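## Task

Tube A has a violet cap and sits in RK C3. Stand it on the center of the balance pan, close the balance door and press PRINT. Then seat tube A fully down in bore A4 of the dry block DB, and close the balance door again. Seat tube B (red cap, from RK A4) fully down in bore D3 of the mixer MX. Press the mixer's START key and keep tube B in that bore until the green lamp on top of the mixer is off. Finally push the SP lever UP, all the way to its rear stop. Throughout, do not grip or unseat anyone else's tubes, keep every station upright and flat on the bench mat, and at the end release everything and move the gripper away.

## Robot and tools

ROBOT. A single 7-joint arm with a two-finger gripper. In every row you send and every per-joint list in a result, the joints come in this order: waist, shoulder, elbow, forearm roll, upper arm roll, wrist pitch, wrist roll (note that elbow comes before the two roll joints). Wrist pitch is sign-flipped against the URDF, both in commands and in results; its stated range, like all stated ranges, uses URDF signs. Stated ranges (rad): waist, upper arm roll, forearm roll and wrist roll -69.115 to 69.115; shoulder -2.250 to 2.250; elbow -2.580 to 2.580; wrist pitch -2.100 to 2.100 (URDF). Real ends may differ by up to 0.013 rad.

FRAME. Scene frame: origin on the table top under the arm base, +z up, +y to the left when facing along +x. The base may sit slightly tilted. Stations are loose on the bench: rack RK is closest to the base; behind it, left to right, stand balance BAL, dry block DB, spectrophotometer SP, mixer MX, magnet block MG. Looking at a station from its front, row A is nearest and column 1 leftmost. The balance door is the top glass pane and opens by sliding away from you; PRINT is the white key on its sloped front, and the green lamp lights when PRINT is pressed with the door closed. The mixer START key is on its sloped front; grabbing or bumping the shaking block aborts the run and lights a red lamp, so restart it. Tubes put in a bore must reach the bottom.

ROW FORMAT. One row is 9 numbers, each in [-1, 1]: seven joint displacements in the order above, then gripper position, then gripper speed. Optionally 7 more numbers (0 to 1) follow: per-joint stiffness multipliers, same joint order, which persist until changed. Joint numbers are offsets, not poses: 1.0 equals 0.9985 rad for waist, shoulder, upper arm roll and elbow, and 0.8765 rad for forearm roll, wrist pitch and wrist roll. Gripper position is absolute: +1 fully open (85 mm), 0 about 41 mm, about -0.8 pads touching, -1 closes until blocked (grip roughly 190-235 N per pad). Gripper speed: -1 about 20 mm/s, 0 about 85, +1 about 150.

execute_actions(actions): a list of actions; each action is a table of up to 15 rows, one per 1/30 s control step; a short table repeats its final row to fill 15 steps. Offsets in every row of an action are measured from the joint angles when that action began (for a call's first action, the last reported angles). An action that would push a joint more than 0.013 rad outward beyond its range is refused; if the first action or any malformed one fails, nothing in the call runs. An empty list just returns the state and images.

move(target, speed, blocking): target is one row as above; its offsets count from the last reported Joint positions. All joints travel proportionally, so the gripper follows a curve, over 0.5 to 10 s; speed is the top rate in rad/s of the joint with the longest travel, 0.01 to 2, default 0.5. It does not avoid obstacles; faster motion and targets deeper past contact hit harder. blocking=false returns after 0.5 s while motion continues; then use wait or stop before sending new rows or moves.

wait(seconds): 0 to 10; the arm keeps its last command. stop(): brakes a running move (needs room; fingers continue). zoom_image(camera, region): camera is cam_head_left, cam_head_right or cam_wrist; region [x0, y0, x1, y1] in pixels of that 896x504 image, origin top-left, at most 504x504. finished_scene(scene): ends the given scene number permanently; call only once the goal holds stably.

MOTION LIMITS. Each step, the commanded angle may lead the measured one by at most 0.304 rad (first four joints) or 0.266 rad (last three), or smaller leads when stiffness is set; if the gripper would be sent over 70 mm from where it is, all targets are scaled back. Large moves therefore take several actions and may end short.

RESULT LINES. Joint positions, Joint velocities (rad, rad/s) and Joint targets (current drive angles, which may change on their own). position_measured_pct is about 50 minus 50 times the finger position: 0 fully open; stopping below 90 means something is held or blocking; near 90 means pads closed on nothing or something tiny. "joint sent to its limit" means a joint was clipped at its end. "joint command not followed" means the clearance check altered targets. Step readings with HELD mark steps held back. A move adds a "move:" line with its ending (done, off_target, moving, held, fault), limits=held or none, and the joint farthest from target. MOTOR HOT appears from 60 °C; at 75 °C an OVER-TEMPERATURE FAULT lets the arm sag. If contact torque hits a load limit (46.9 N m for the first four joints, 29.5 for the last three, including held weight), the arm freezes 10 s and the rest of the call is dropped.

AVOID. Knocking anything off the table, dropping or slipping tubes, slamming into stations, hard pushes, tipping or shifting stations off level, gripping other tubes, and long holding of loads. Loose objects may occasionally get nudged by outside forces. Let the fingertips' roughly 13 mm forward travel on closing clear surfaces. Release by opening wider than the object.

Each tool is called after "Call:" by a JSON object that holds its "fn" and its "kwargs".

## Session

Call:
{"fn": "execute_actions", "kwargs": {"actions": []}}

Scene clock: 0.00 s.
position_measured_pct=0.0
Joint names: [waist, shoulder, elbow, forearm roll, upper arm roll, wrist pitch, wrist roll]
Joint positions: [-0.461  0.79   1.232 -0.179 -0.476 -1.823  3.242]
Joint velocities: [ 0.001  0.002  0.    -0.001 -0.    -0.001  0.001]
Joint targets: [-0.461 0.790 1.232 -0.179 -0.476 -1.823 3.242]
Joint stiffness scale: [1. 1. 1. 1. 1. 1. 1.]

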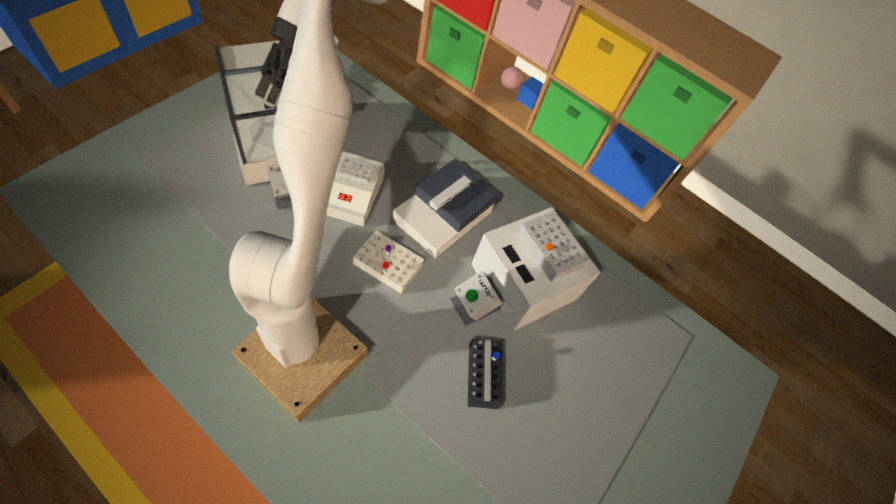

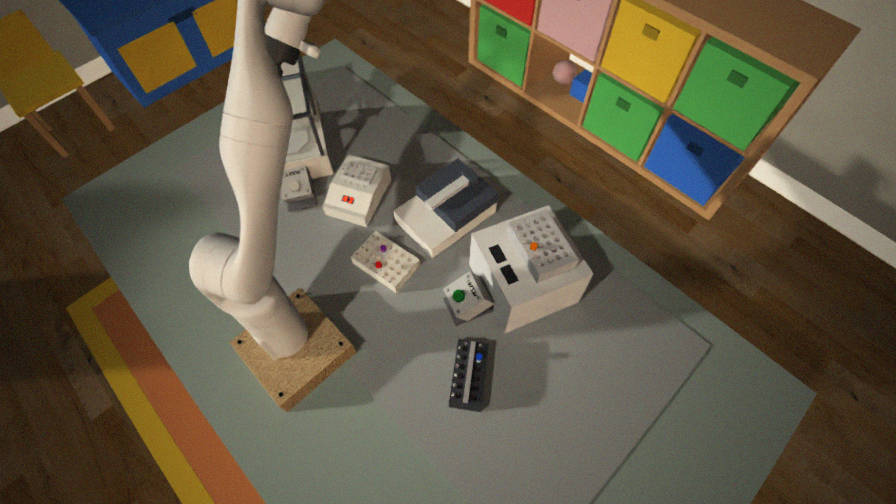

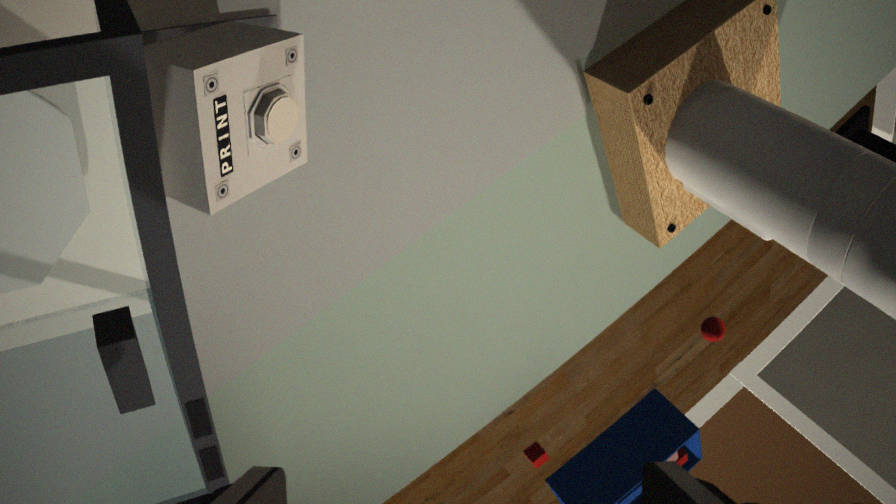

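Call:
{"fn": "move", "kwargs": {"target": [0.462,-0.491,-0.032,0.204,0.477,0.209,-0.115,1,0]}}

Scene clock: 14.13 s.
position_measured_pct=0.0
Joint names: [waist, shoulder, elbow, forearm roll, upper arm roll, wrist pitch, wrist roll]
Joint positions: [-0.002  0.302  1.204 -0.005 -0.002 -1.645  3.15 ]
Joint velocities: [ 0.001 -0.003  0.     0.001 -0.     0.     0.   ]
Joint targets: [0.001 0.300 1.200 -0.000 0.001 -1.640 3.141]
Joint stiffness scale: [1. 1. 1. 1. 1. 1. 1.]
move: done; limits=none; farthest joint: the wrist roll, 0.009 radians from its target (0.101 radians at the start)

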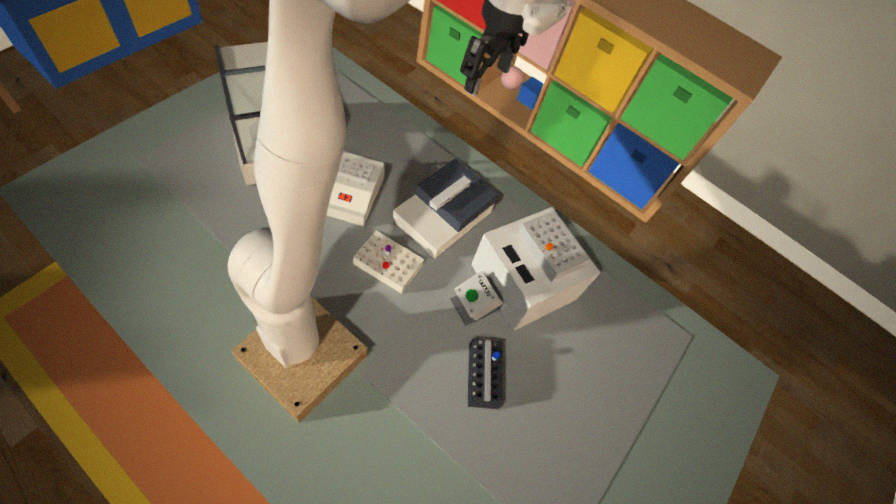

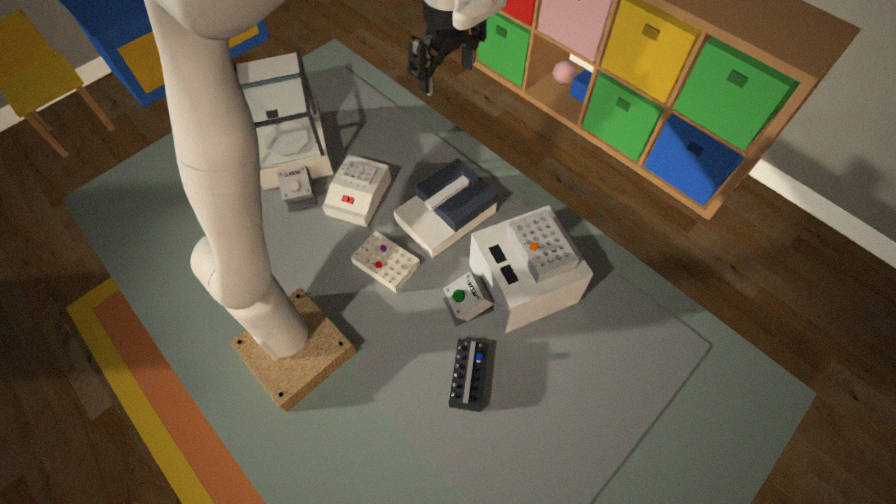

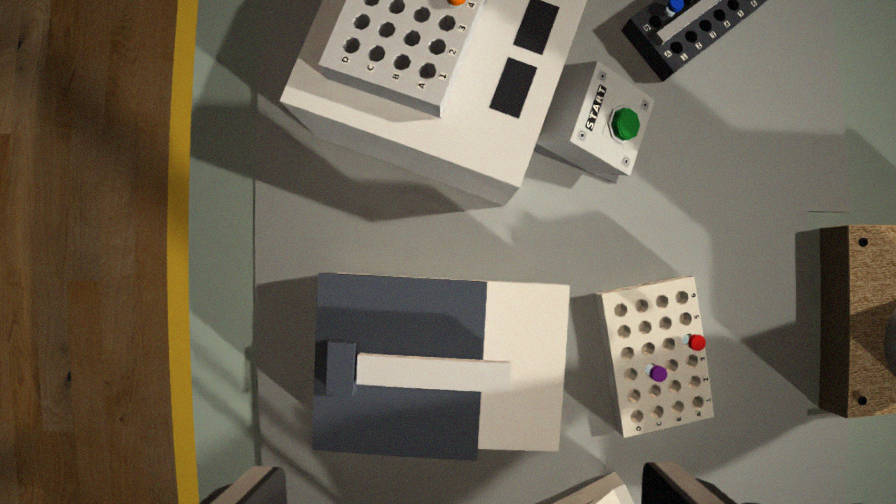

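Call:
{"fn": "move", "kwargs": {"target": [-0.152,-0.232,0.9975,0.005,0.002,0.882,-0.01,0.2,0], "speed": 0.7}}

Call:
{"fn": "zoom_image", "kwargs": {"camera": "cam_head_right", "region": [200,30,520,300]}}

Scene clock: 32.90 s.
position_measured_pct=40.1
Joint names: [waist, shoulder, elbow, forearm roll, upper arm roll, wrist pitch, wrist roll]
Joint positions: [-0.151  0.073  2.195 -0.005 -0.002 -0.877  3.15 ]
Joint velocities: [-0.001 -0.004  0.001  0.001 -0.001  0.001 -0.   ]
Joint targets: [-0.154 0.070 2.200 -0.001 -0.000 -0.872 3.141]
Joint stiffness scale: [1. 1. 1. 1. 1. 1. 1.]
move: done; limits=none; farthest joint: the wrist roll, 0.009 radians from its target (0.009 radians at the start)

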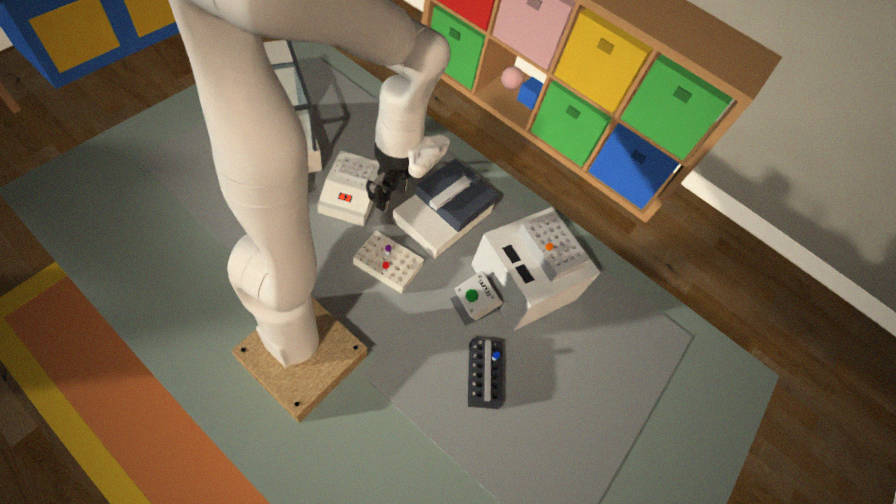

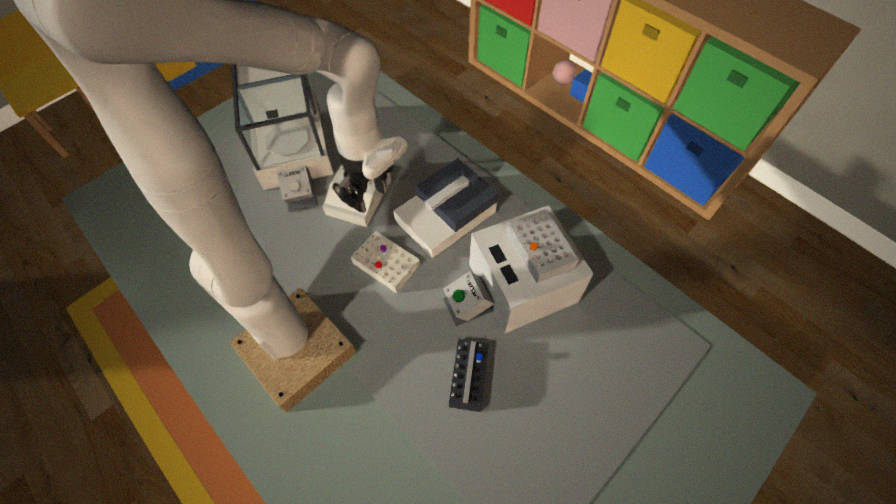

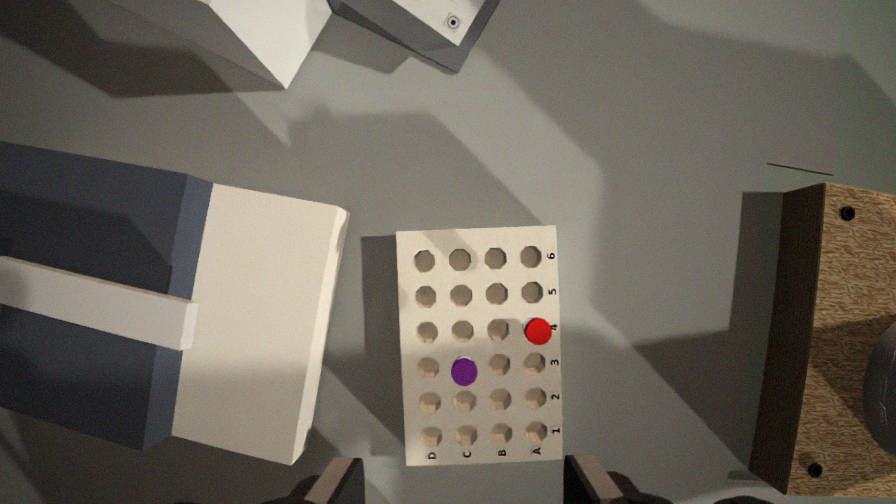

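Region (200, 30, 520, 300) of cam_head_right's 896x504 image, scaled by 1.575, with more detail than that image has; it fills the top 425 rows of this view, and the rest is white.

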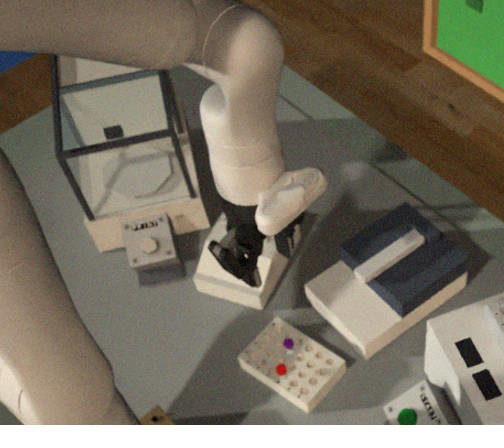

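Call:
{"fn": "move", "kwargs": {"target": [-0.65,0.227,-0.9965,0,0,-0.872,0,0.2,0], "speed": 0.7}}

Scene clock: 43.57 s.
position_measured_pct=40.1
Joint names: [waist, shoulder, elbow, forearm roll, upper arm roll, wrist pitch, wrist roll]
Joint positions: [-0.798  0.297  1.205 -0.005 -0.002 -1.636  3.15 ]
Joint velocities: [-0.003  0.001 -0.001 -0.001 -0.     0.     0.   ]
Joint targets: [-0.800 0.299 1.200 -0.005 -0.002 -1.642 3.150]
Joint stiffness scale: [1. 1. 1. 1. 1. 1. 1.]
move: done; limits=none; farthest joint: the elbow, 0.005 radians from its target (0.995 radians at the start)

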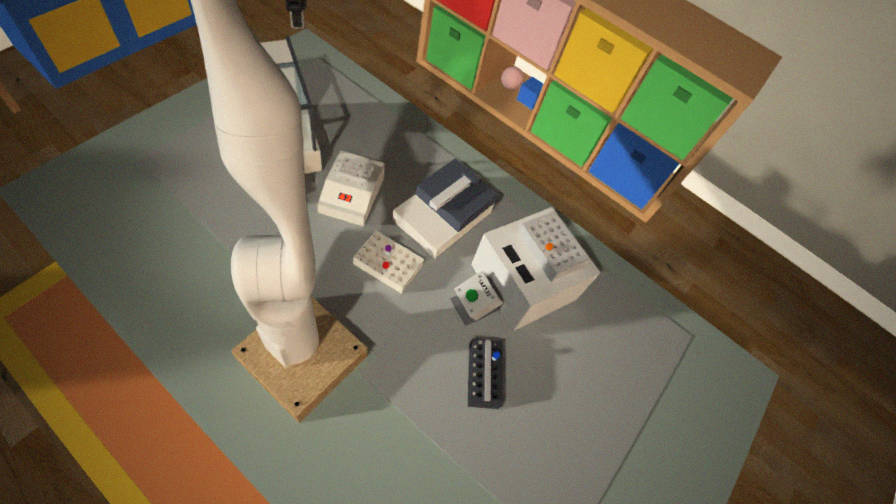

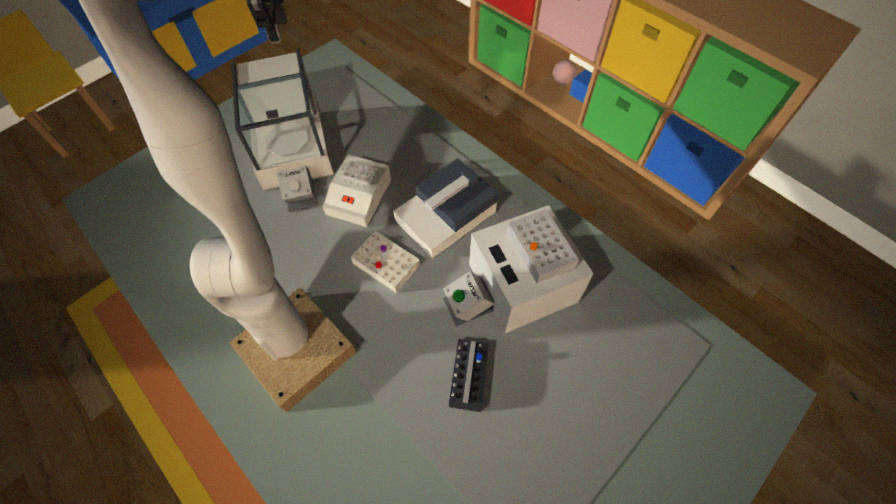

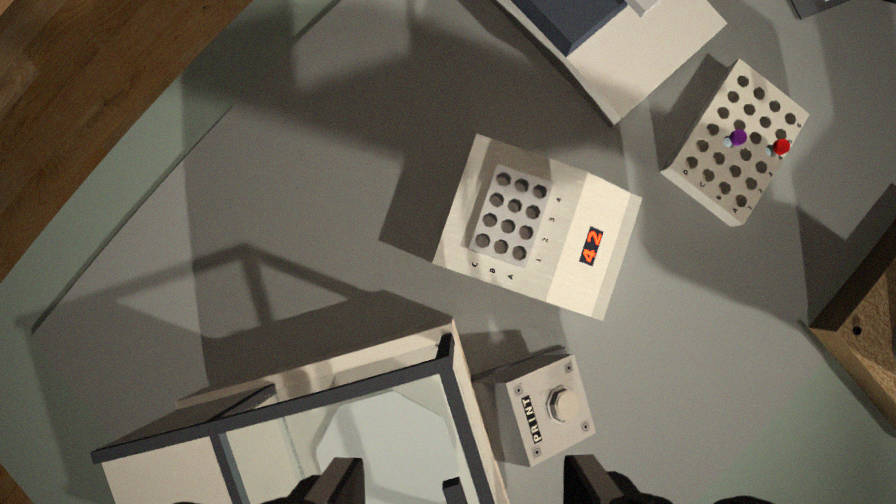

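Call:
{"fn": "move", "kwargs": {"target": [-0.3,0,0,0,0,0,0,0.2,0]}}

Scene clock: 47.97 s.
position_measured_pct=40.1
Joint names: [waist, shoulder, elbow, forearm roll, upper arm roll, wrist pitch, wrist roll]
Joint positions: [-1.094  0.297  1.205 -0.005 -0.002 -1.637  3.15 ]
Joint velocities: [-0.003  0.     0.    -0.    -0.    -0.     0.001]
Joint targets: [-1.097 0.297 1.205 -0.005 -0.002 -1.636 3.150]
Joint stiffness scale: [1. 1. 1. 1. 1. 1. 1.]
move: done; limits=none; farthest joint: the waist, 0.003 radians from its target (0.300 radians at the start)

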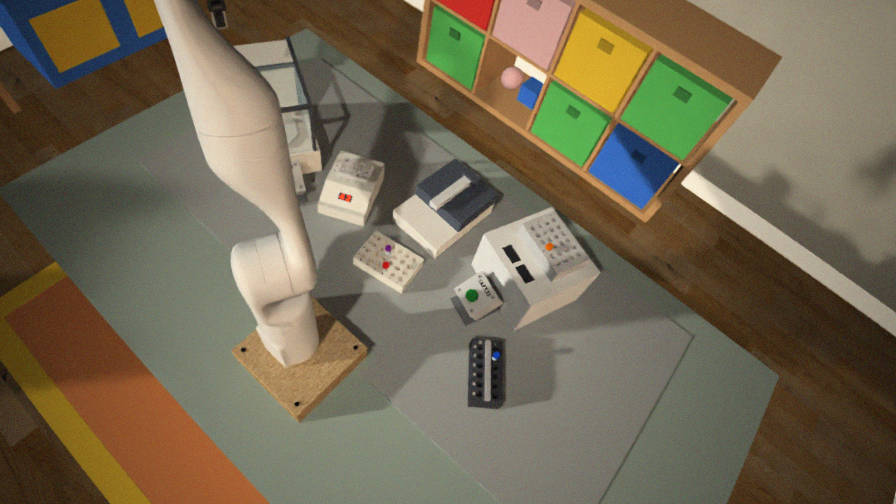

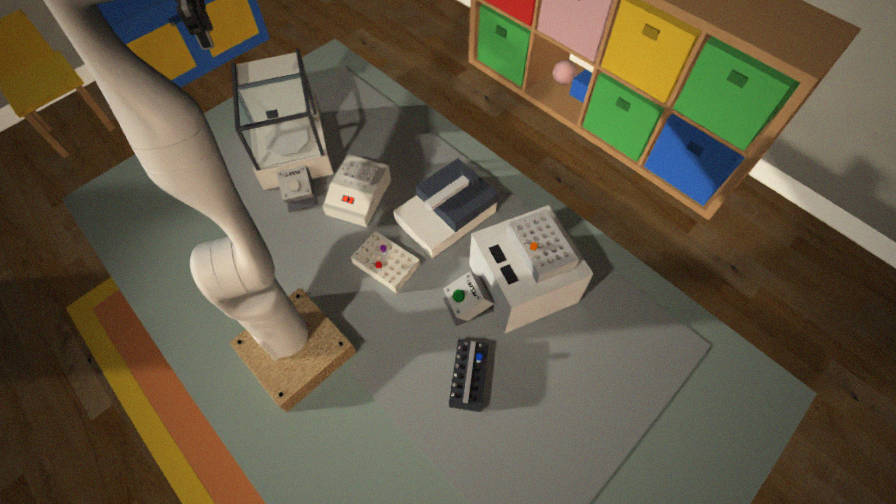

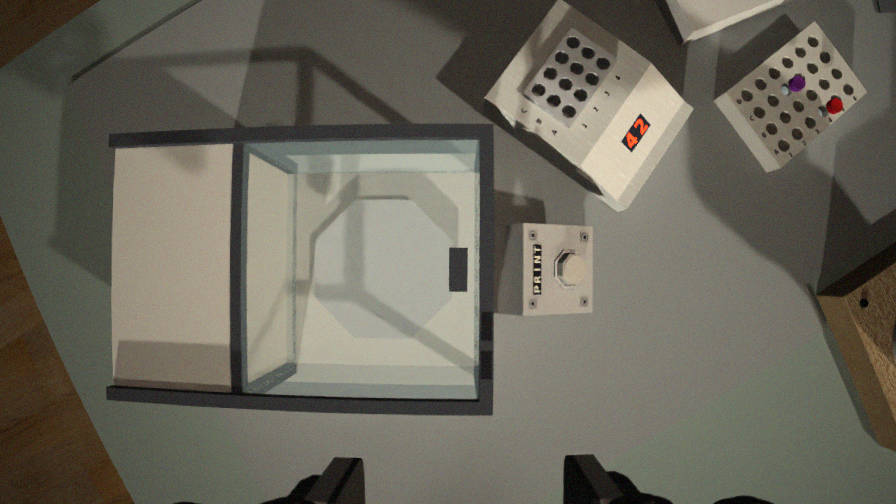

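Call:
{"fn": "move", "kwargs": {"target": [0.108,0.0586,0.3766,0,0,0.493,0.115,-0.25,0]}}

Call:
{"fn": "zoom_image", "kwargs": {"camera": "cam_head_right", "region": [200,0,400,200]}}

Scene clock: 64.90 s.
position_measured_pct=62.3
Joint names: [waist, shoulder, elbow, forearm roll, upper arm roll, wrist pitch, wrist roll]
Joint positions: [-0.989  0.354  1.576 -0.005 -0.002 -1.21   3.242]
Joint velocities: [ 0.002  0.     0.001 -0.     0.    -0.    -0.   ]
Joint targets: [-0.986 0.356 1.581 -0.005 -0.002 -1.204 3.251]
Joint stiffness scale: [1. 1. 1. 1. 1. 1. 1.]
move: done; limits=none; farthest joint: the wrist roll, 0.009 radians from its target (0.101 radians at the start)

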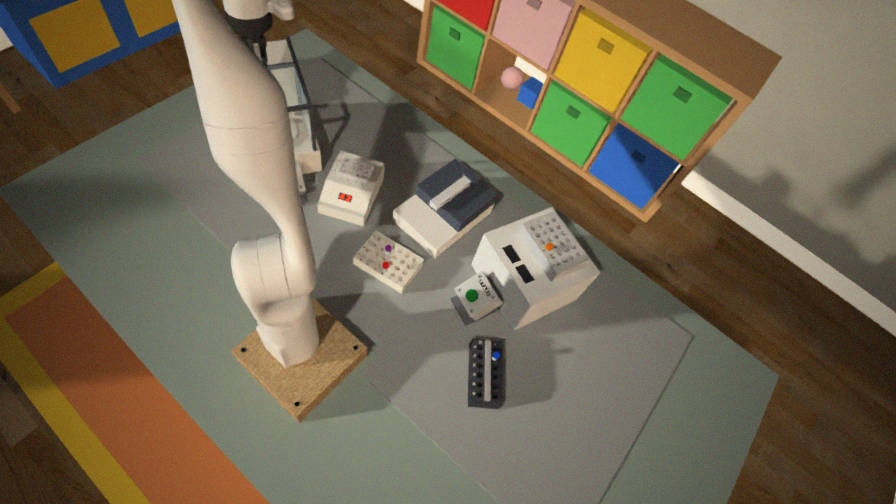

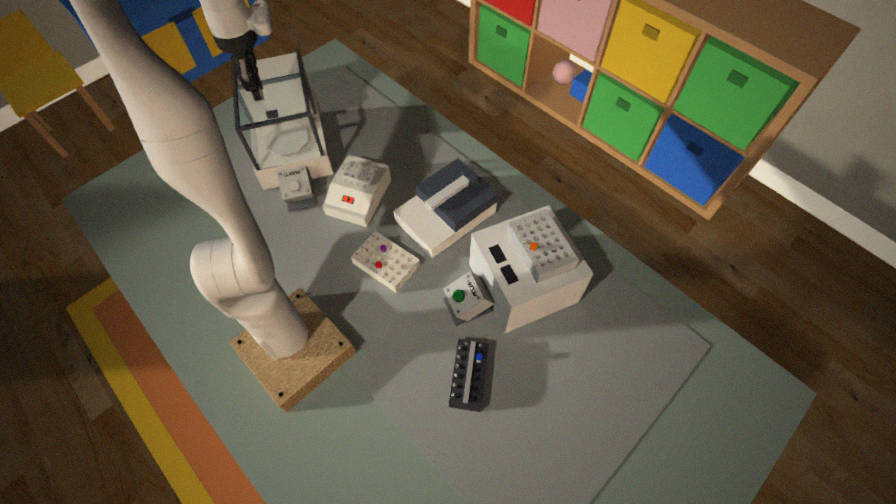

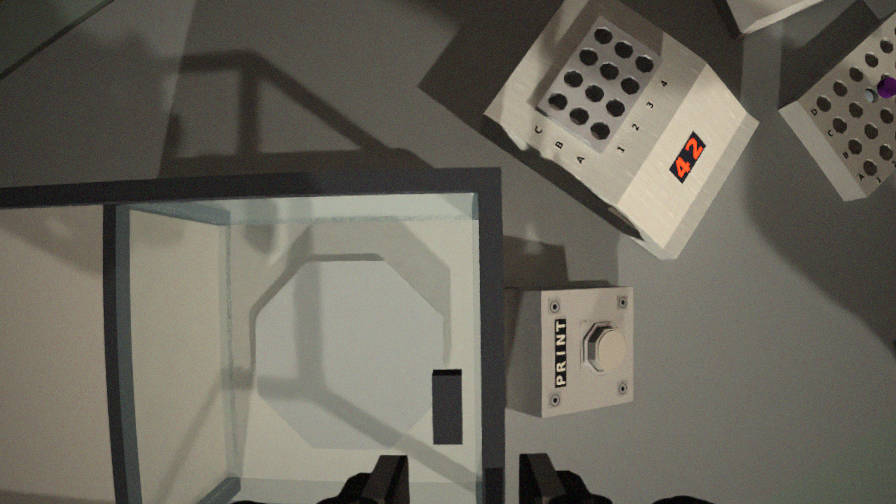

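Region (200, 0, 400, 200) of cam_head_right's 896x504 image, scaled by 2.520, with more detail than that image has.

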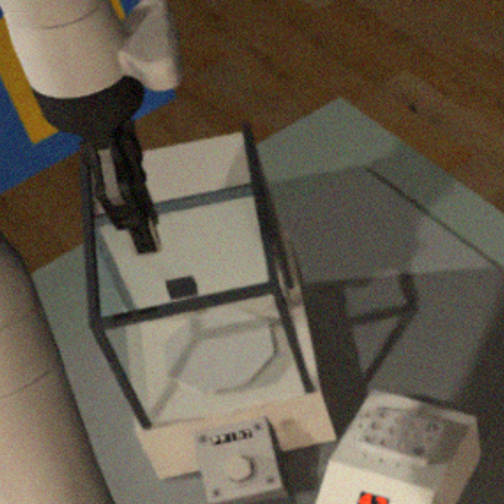

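Call:
{"fn": "move", "kwargs": {"target": [-0.017,0.040,0.066,0,0,0.121,0,-0.25,0], "speed": 0.2}}

Call:
{"fn": "zoom_image", "kwargs": {"camera": "cam_head_right", "region": [200,0,400,200]}}

Scene clock: 75.37 s.
position_measured_pct=62.3
Joint names: [waist, shoulder, elbow, forearm roll, upper arm roll, wrist pitch, wrist roll]
Joint positions: [-1.004  0.391  1.637 -0.005 -0.002 -1.109  3.242]
Joint velocities: [-0.002  0.003  0.001  0.     0.     0.001  0.   ]
Joint targets: [-1.006 0.394 1.642 -0.005 -0.002 -1.104 3.242]
Joint stiffness scale: [1. 1. 1. 1. 1. 1. 1.]
move: done; limits=none; farthest joint: the elbow, 0.005 radians from its target (0.066 radians at the start)

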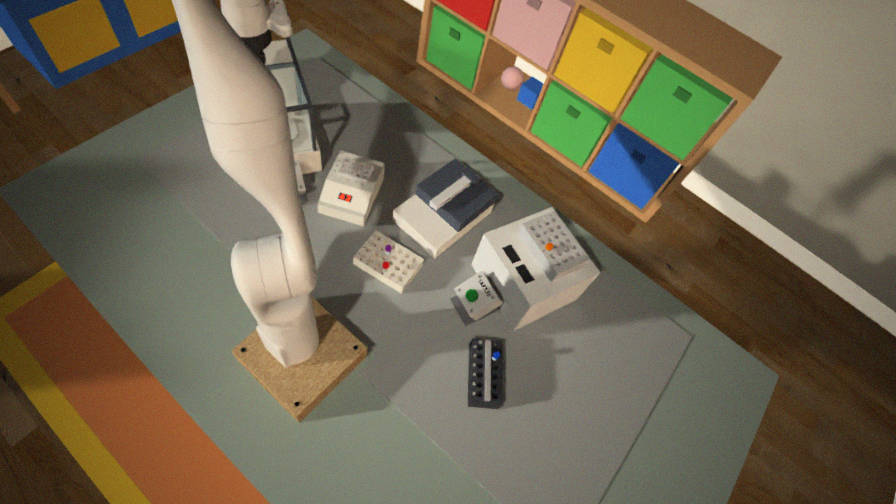

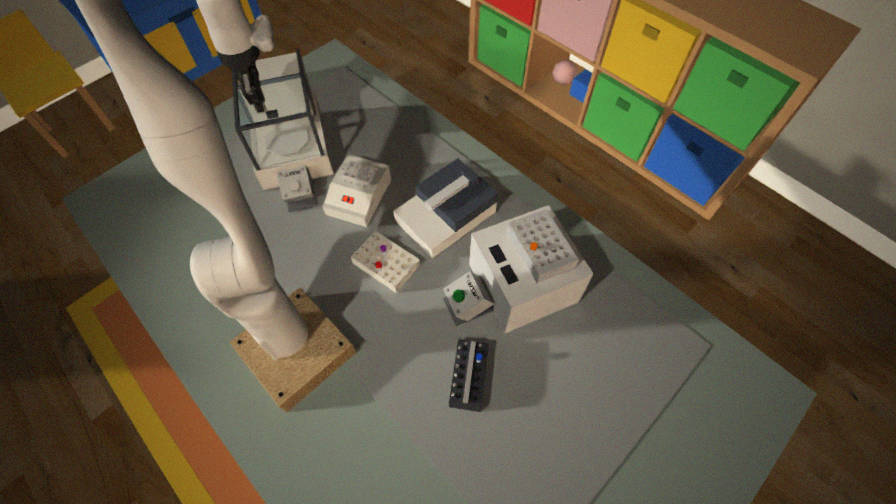

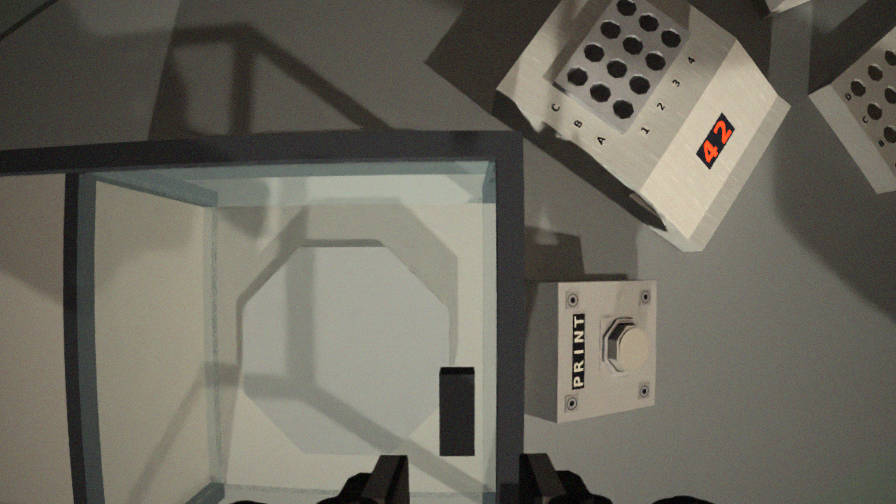

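Region (200, 0, 400, 200) of cam_head_right's 896x504 image, scaled by 2.520, with more detail than that image has.

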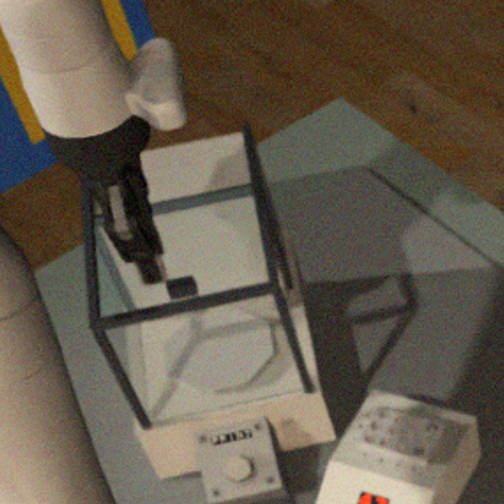

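Call:
{"fn": "move", "kwargs": {"target": [0.039,0.026,0.043,0,0,0.08,0.04,-0.25,0], "speed": 0.2}}

Call:
{"fn": "zoom_image", "kwargs": {"camera": "cam_head_right", "region": [220,40,340,160]}}

Scene clock: 80.97 s.
position_measured_pct=62.3
Joint names: [waist, shoulder, elbow, forearm roll, upper arm roll, wrist pitch, wrist roll]
Joint positions: [-0.967  0.415  1.675 -0.005 -0.002 -1.044  3.268]
Joint velocities: [ 0.003  0.001  0.001  0.    -0.    -0.    -0.   ]
Joint targets: [-0.965 0.417 1.680 -0.005 -0.002 -1.039 3.277]
Joint stiffness scale: [1. 1. 1. 1. 1. 1. 1.]
move: done; limits=none; farthest joint: the wrist roll, 0.009 radians from its target (0.035 radians at the start)

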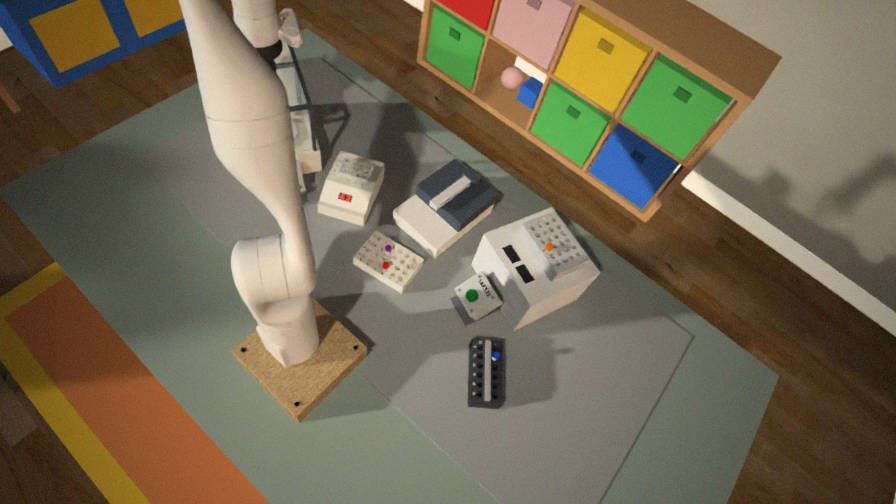

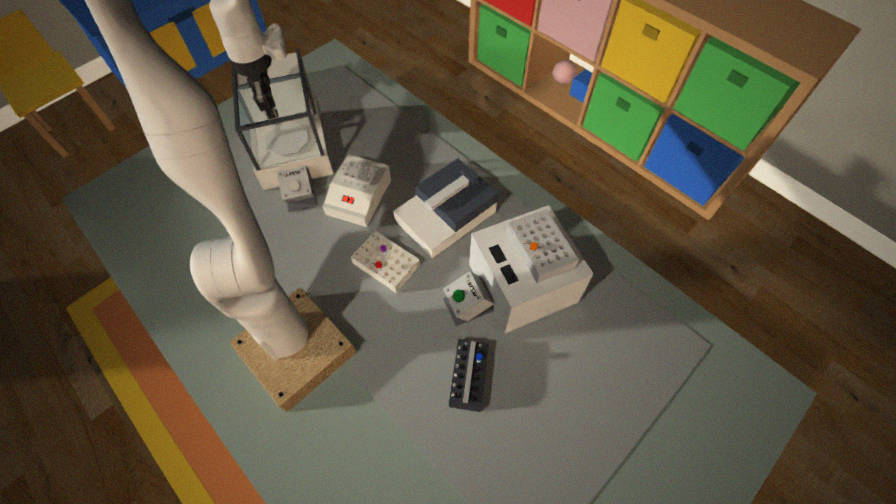

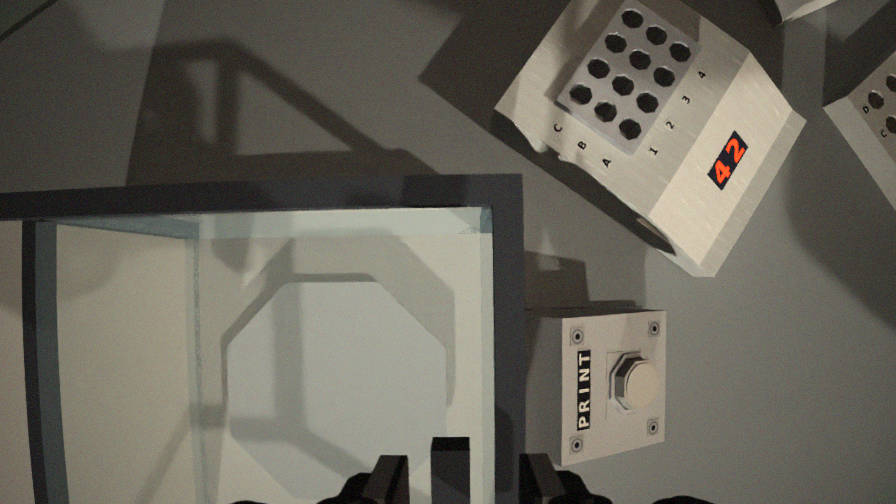

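Region (220, 40, 340, 160) of cam_head_right's 896x504 image, scaled by 4.200, with more detail than that image has.

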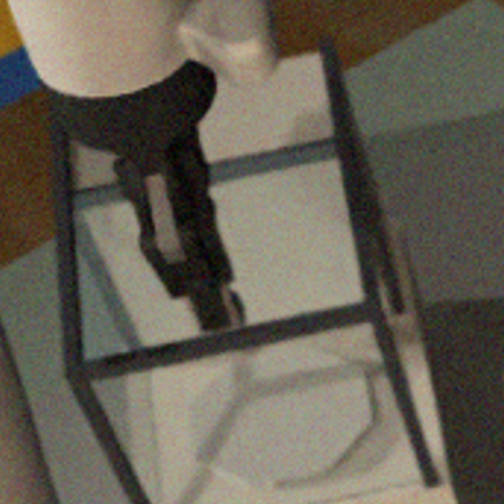

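Call:
{"fn": "move", "kwargs": {"target": [0,-0.012,-0.035,0,0,-0.05,0.9,0.1,0], "speed": 0.7}}

Call:
{"fn": "move", "kwargs": {"target": [0,0,0,0,0,0,0.89,0.1,0], "speed": 0.7}}

Scene clock: 92.50 s.
position_measured_pct=45.2
Joint names: [waist, shoulder, elbow, forearm roll, upper arm roll, wrist pitch, wrist roll]
Joint positions: [-0.967  0.405  1.645 -0.005 -0.002 -1.083  4.048]
Joint velocities: [ 0.001 -0.     0.    -0.001 -0.001 -0.    -0.   ]
Joint targets: [-0.967 0.403 1.640 -0.005 -0.002 -1.088 4.057]
Joint stiffness scale: [1. 1. 1. 1. 1. 1. 1.]
move: done; limits=none; farthest joint: the wrist roll, 0.009 radians from its target (0.789 radians at the start)

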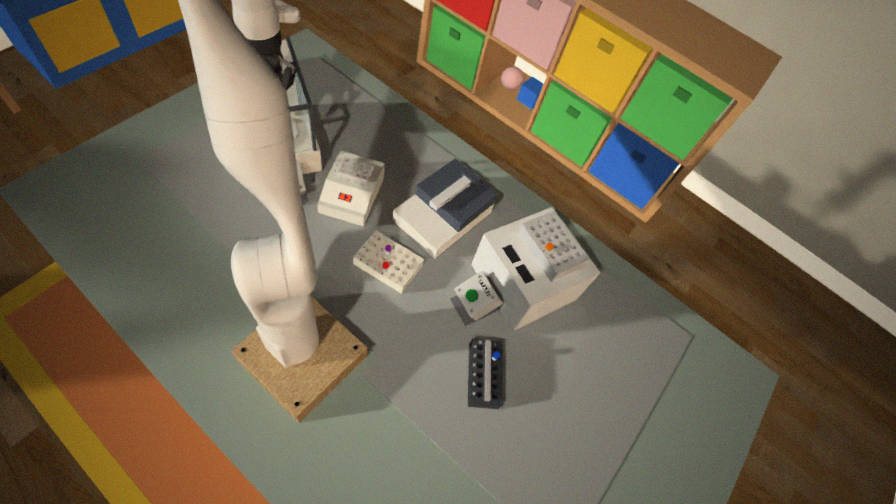

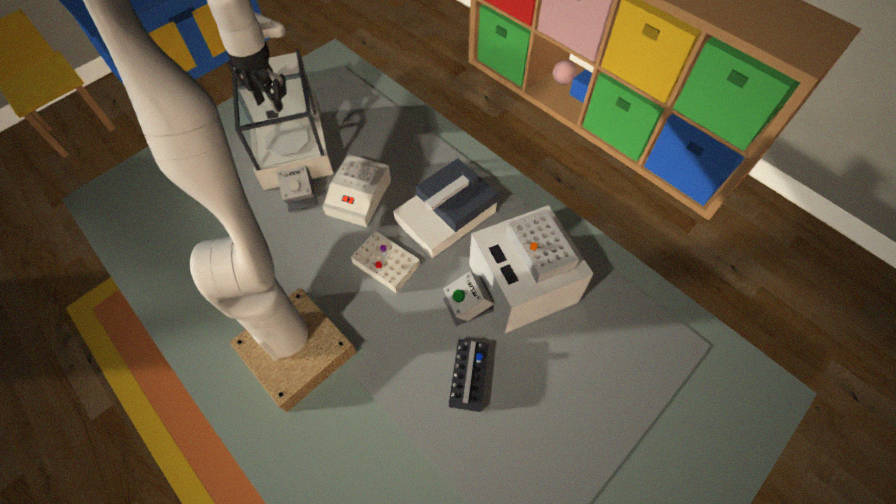

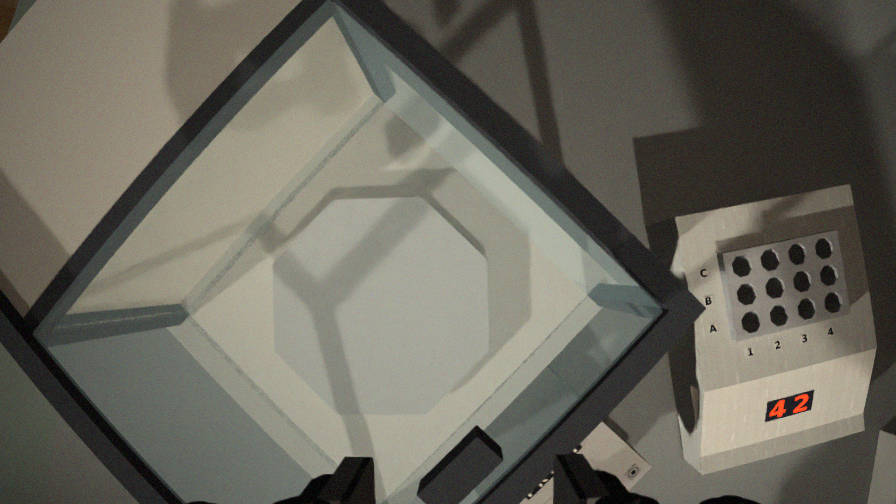

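Scene clock: 94.10 s.
position_measured_pct=45.2
Joint names: [waist, shoulder, elbow, forearm roll, upper arm roll, wrist pitch, wrist roll]
Joint positions: [-0.967  0.405  1.645 -0.005 -0.002 -1.083  4.819]
Joint velocities: [ 0.001  0.     0.001  0.001 -0.     0.001 -0.   ]
Joint targets: [-0.967 0.405 1.645 -0.005 -0.002 -1.083 4.828]
Joint stiffness scale: [1. 1. 1. 1. 1. 1. 1.]
move: done; limits=none; farthest joint: the wrist roll, 0.009 radians from its target (0.780 radians at the start)

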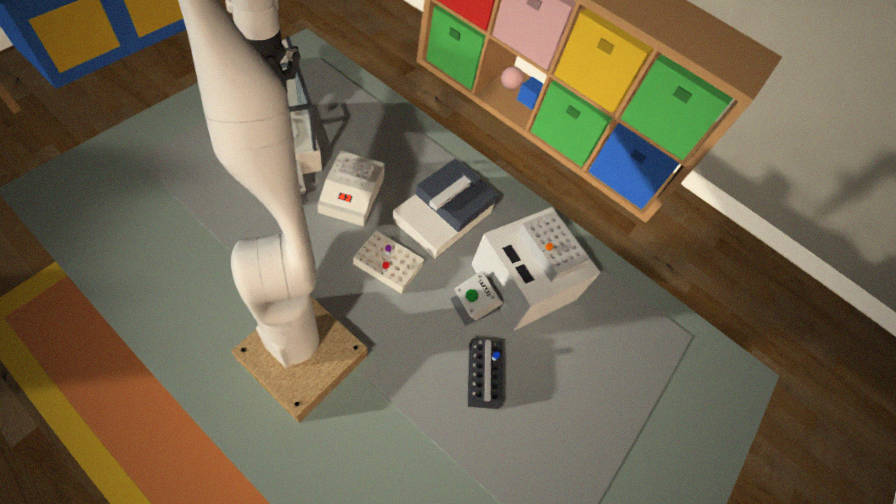

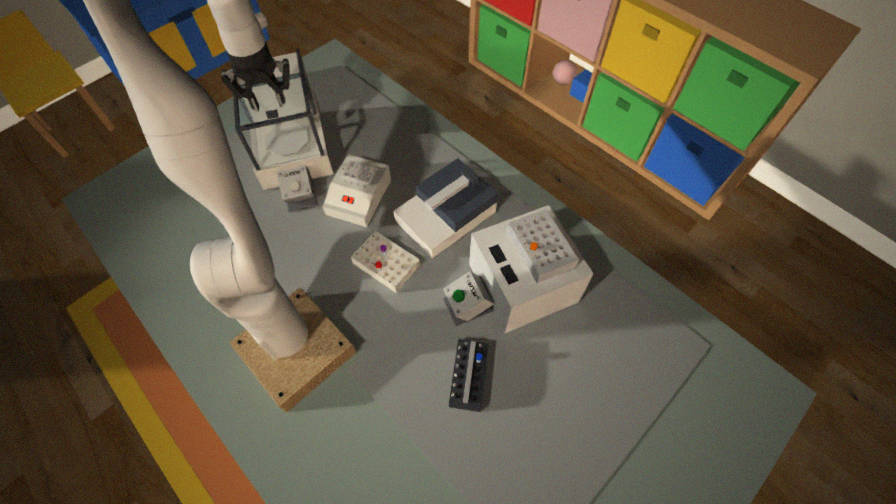

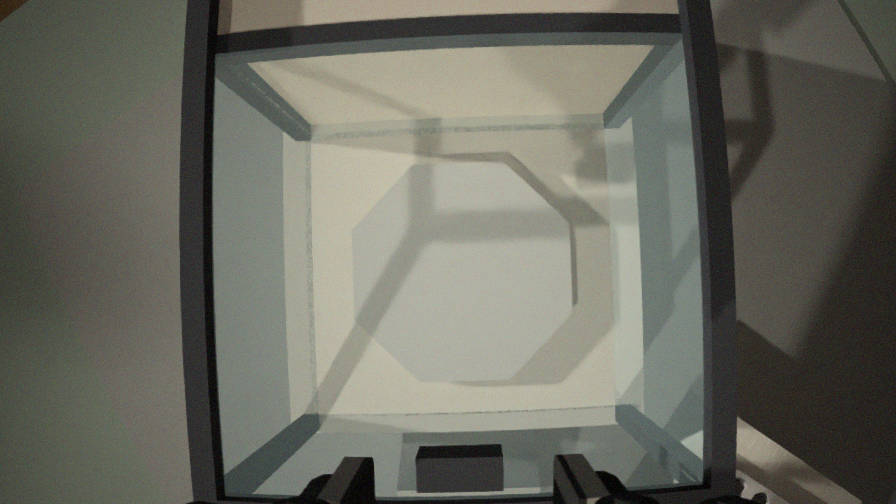

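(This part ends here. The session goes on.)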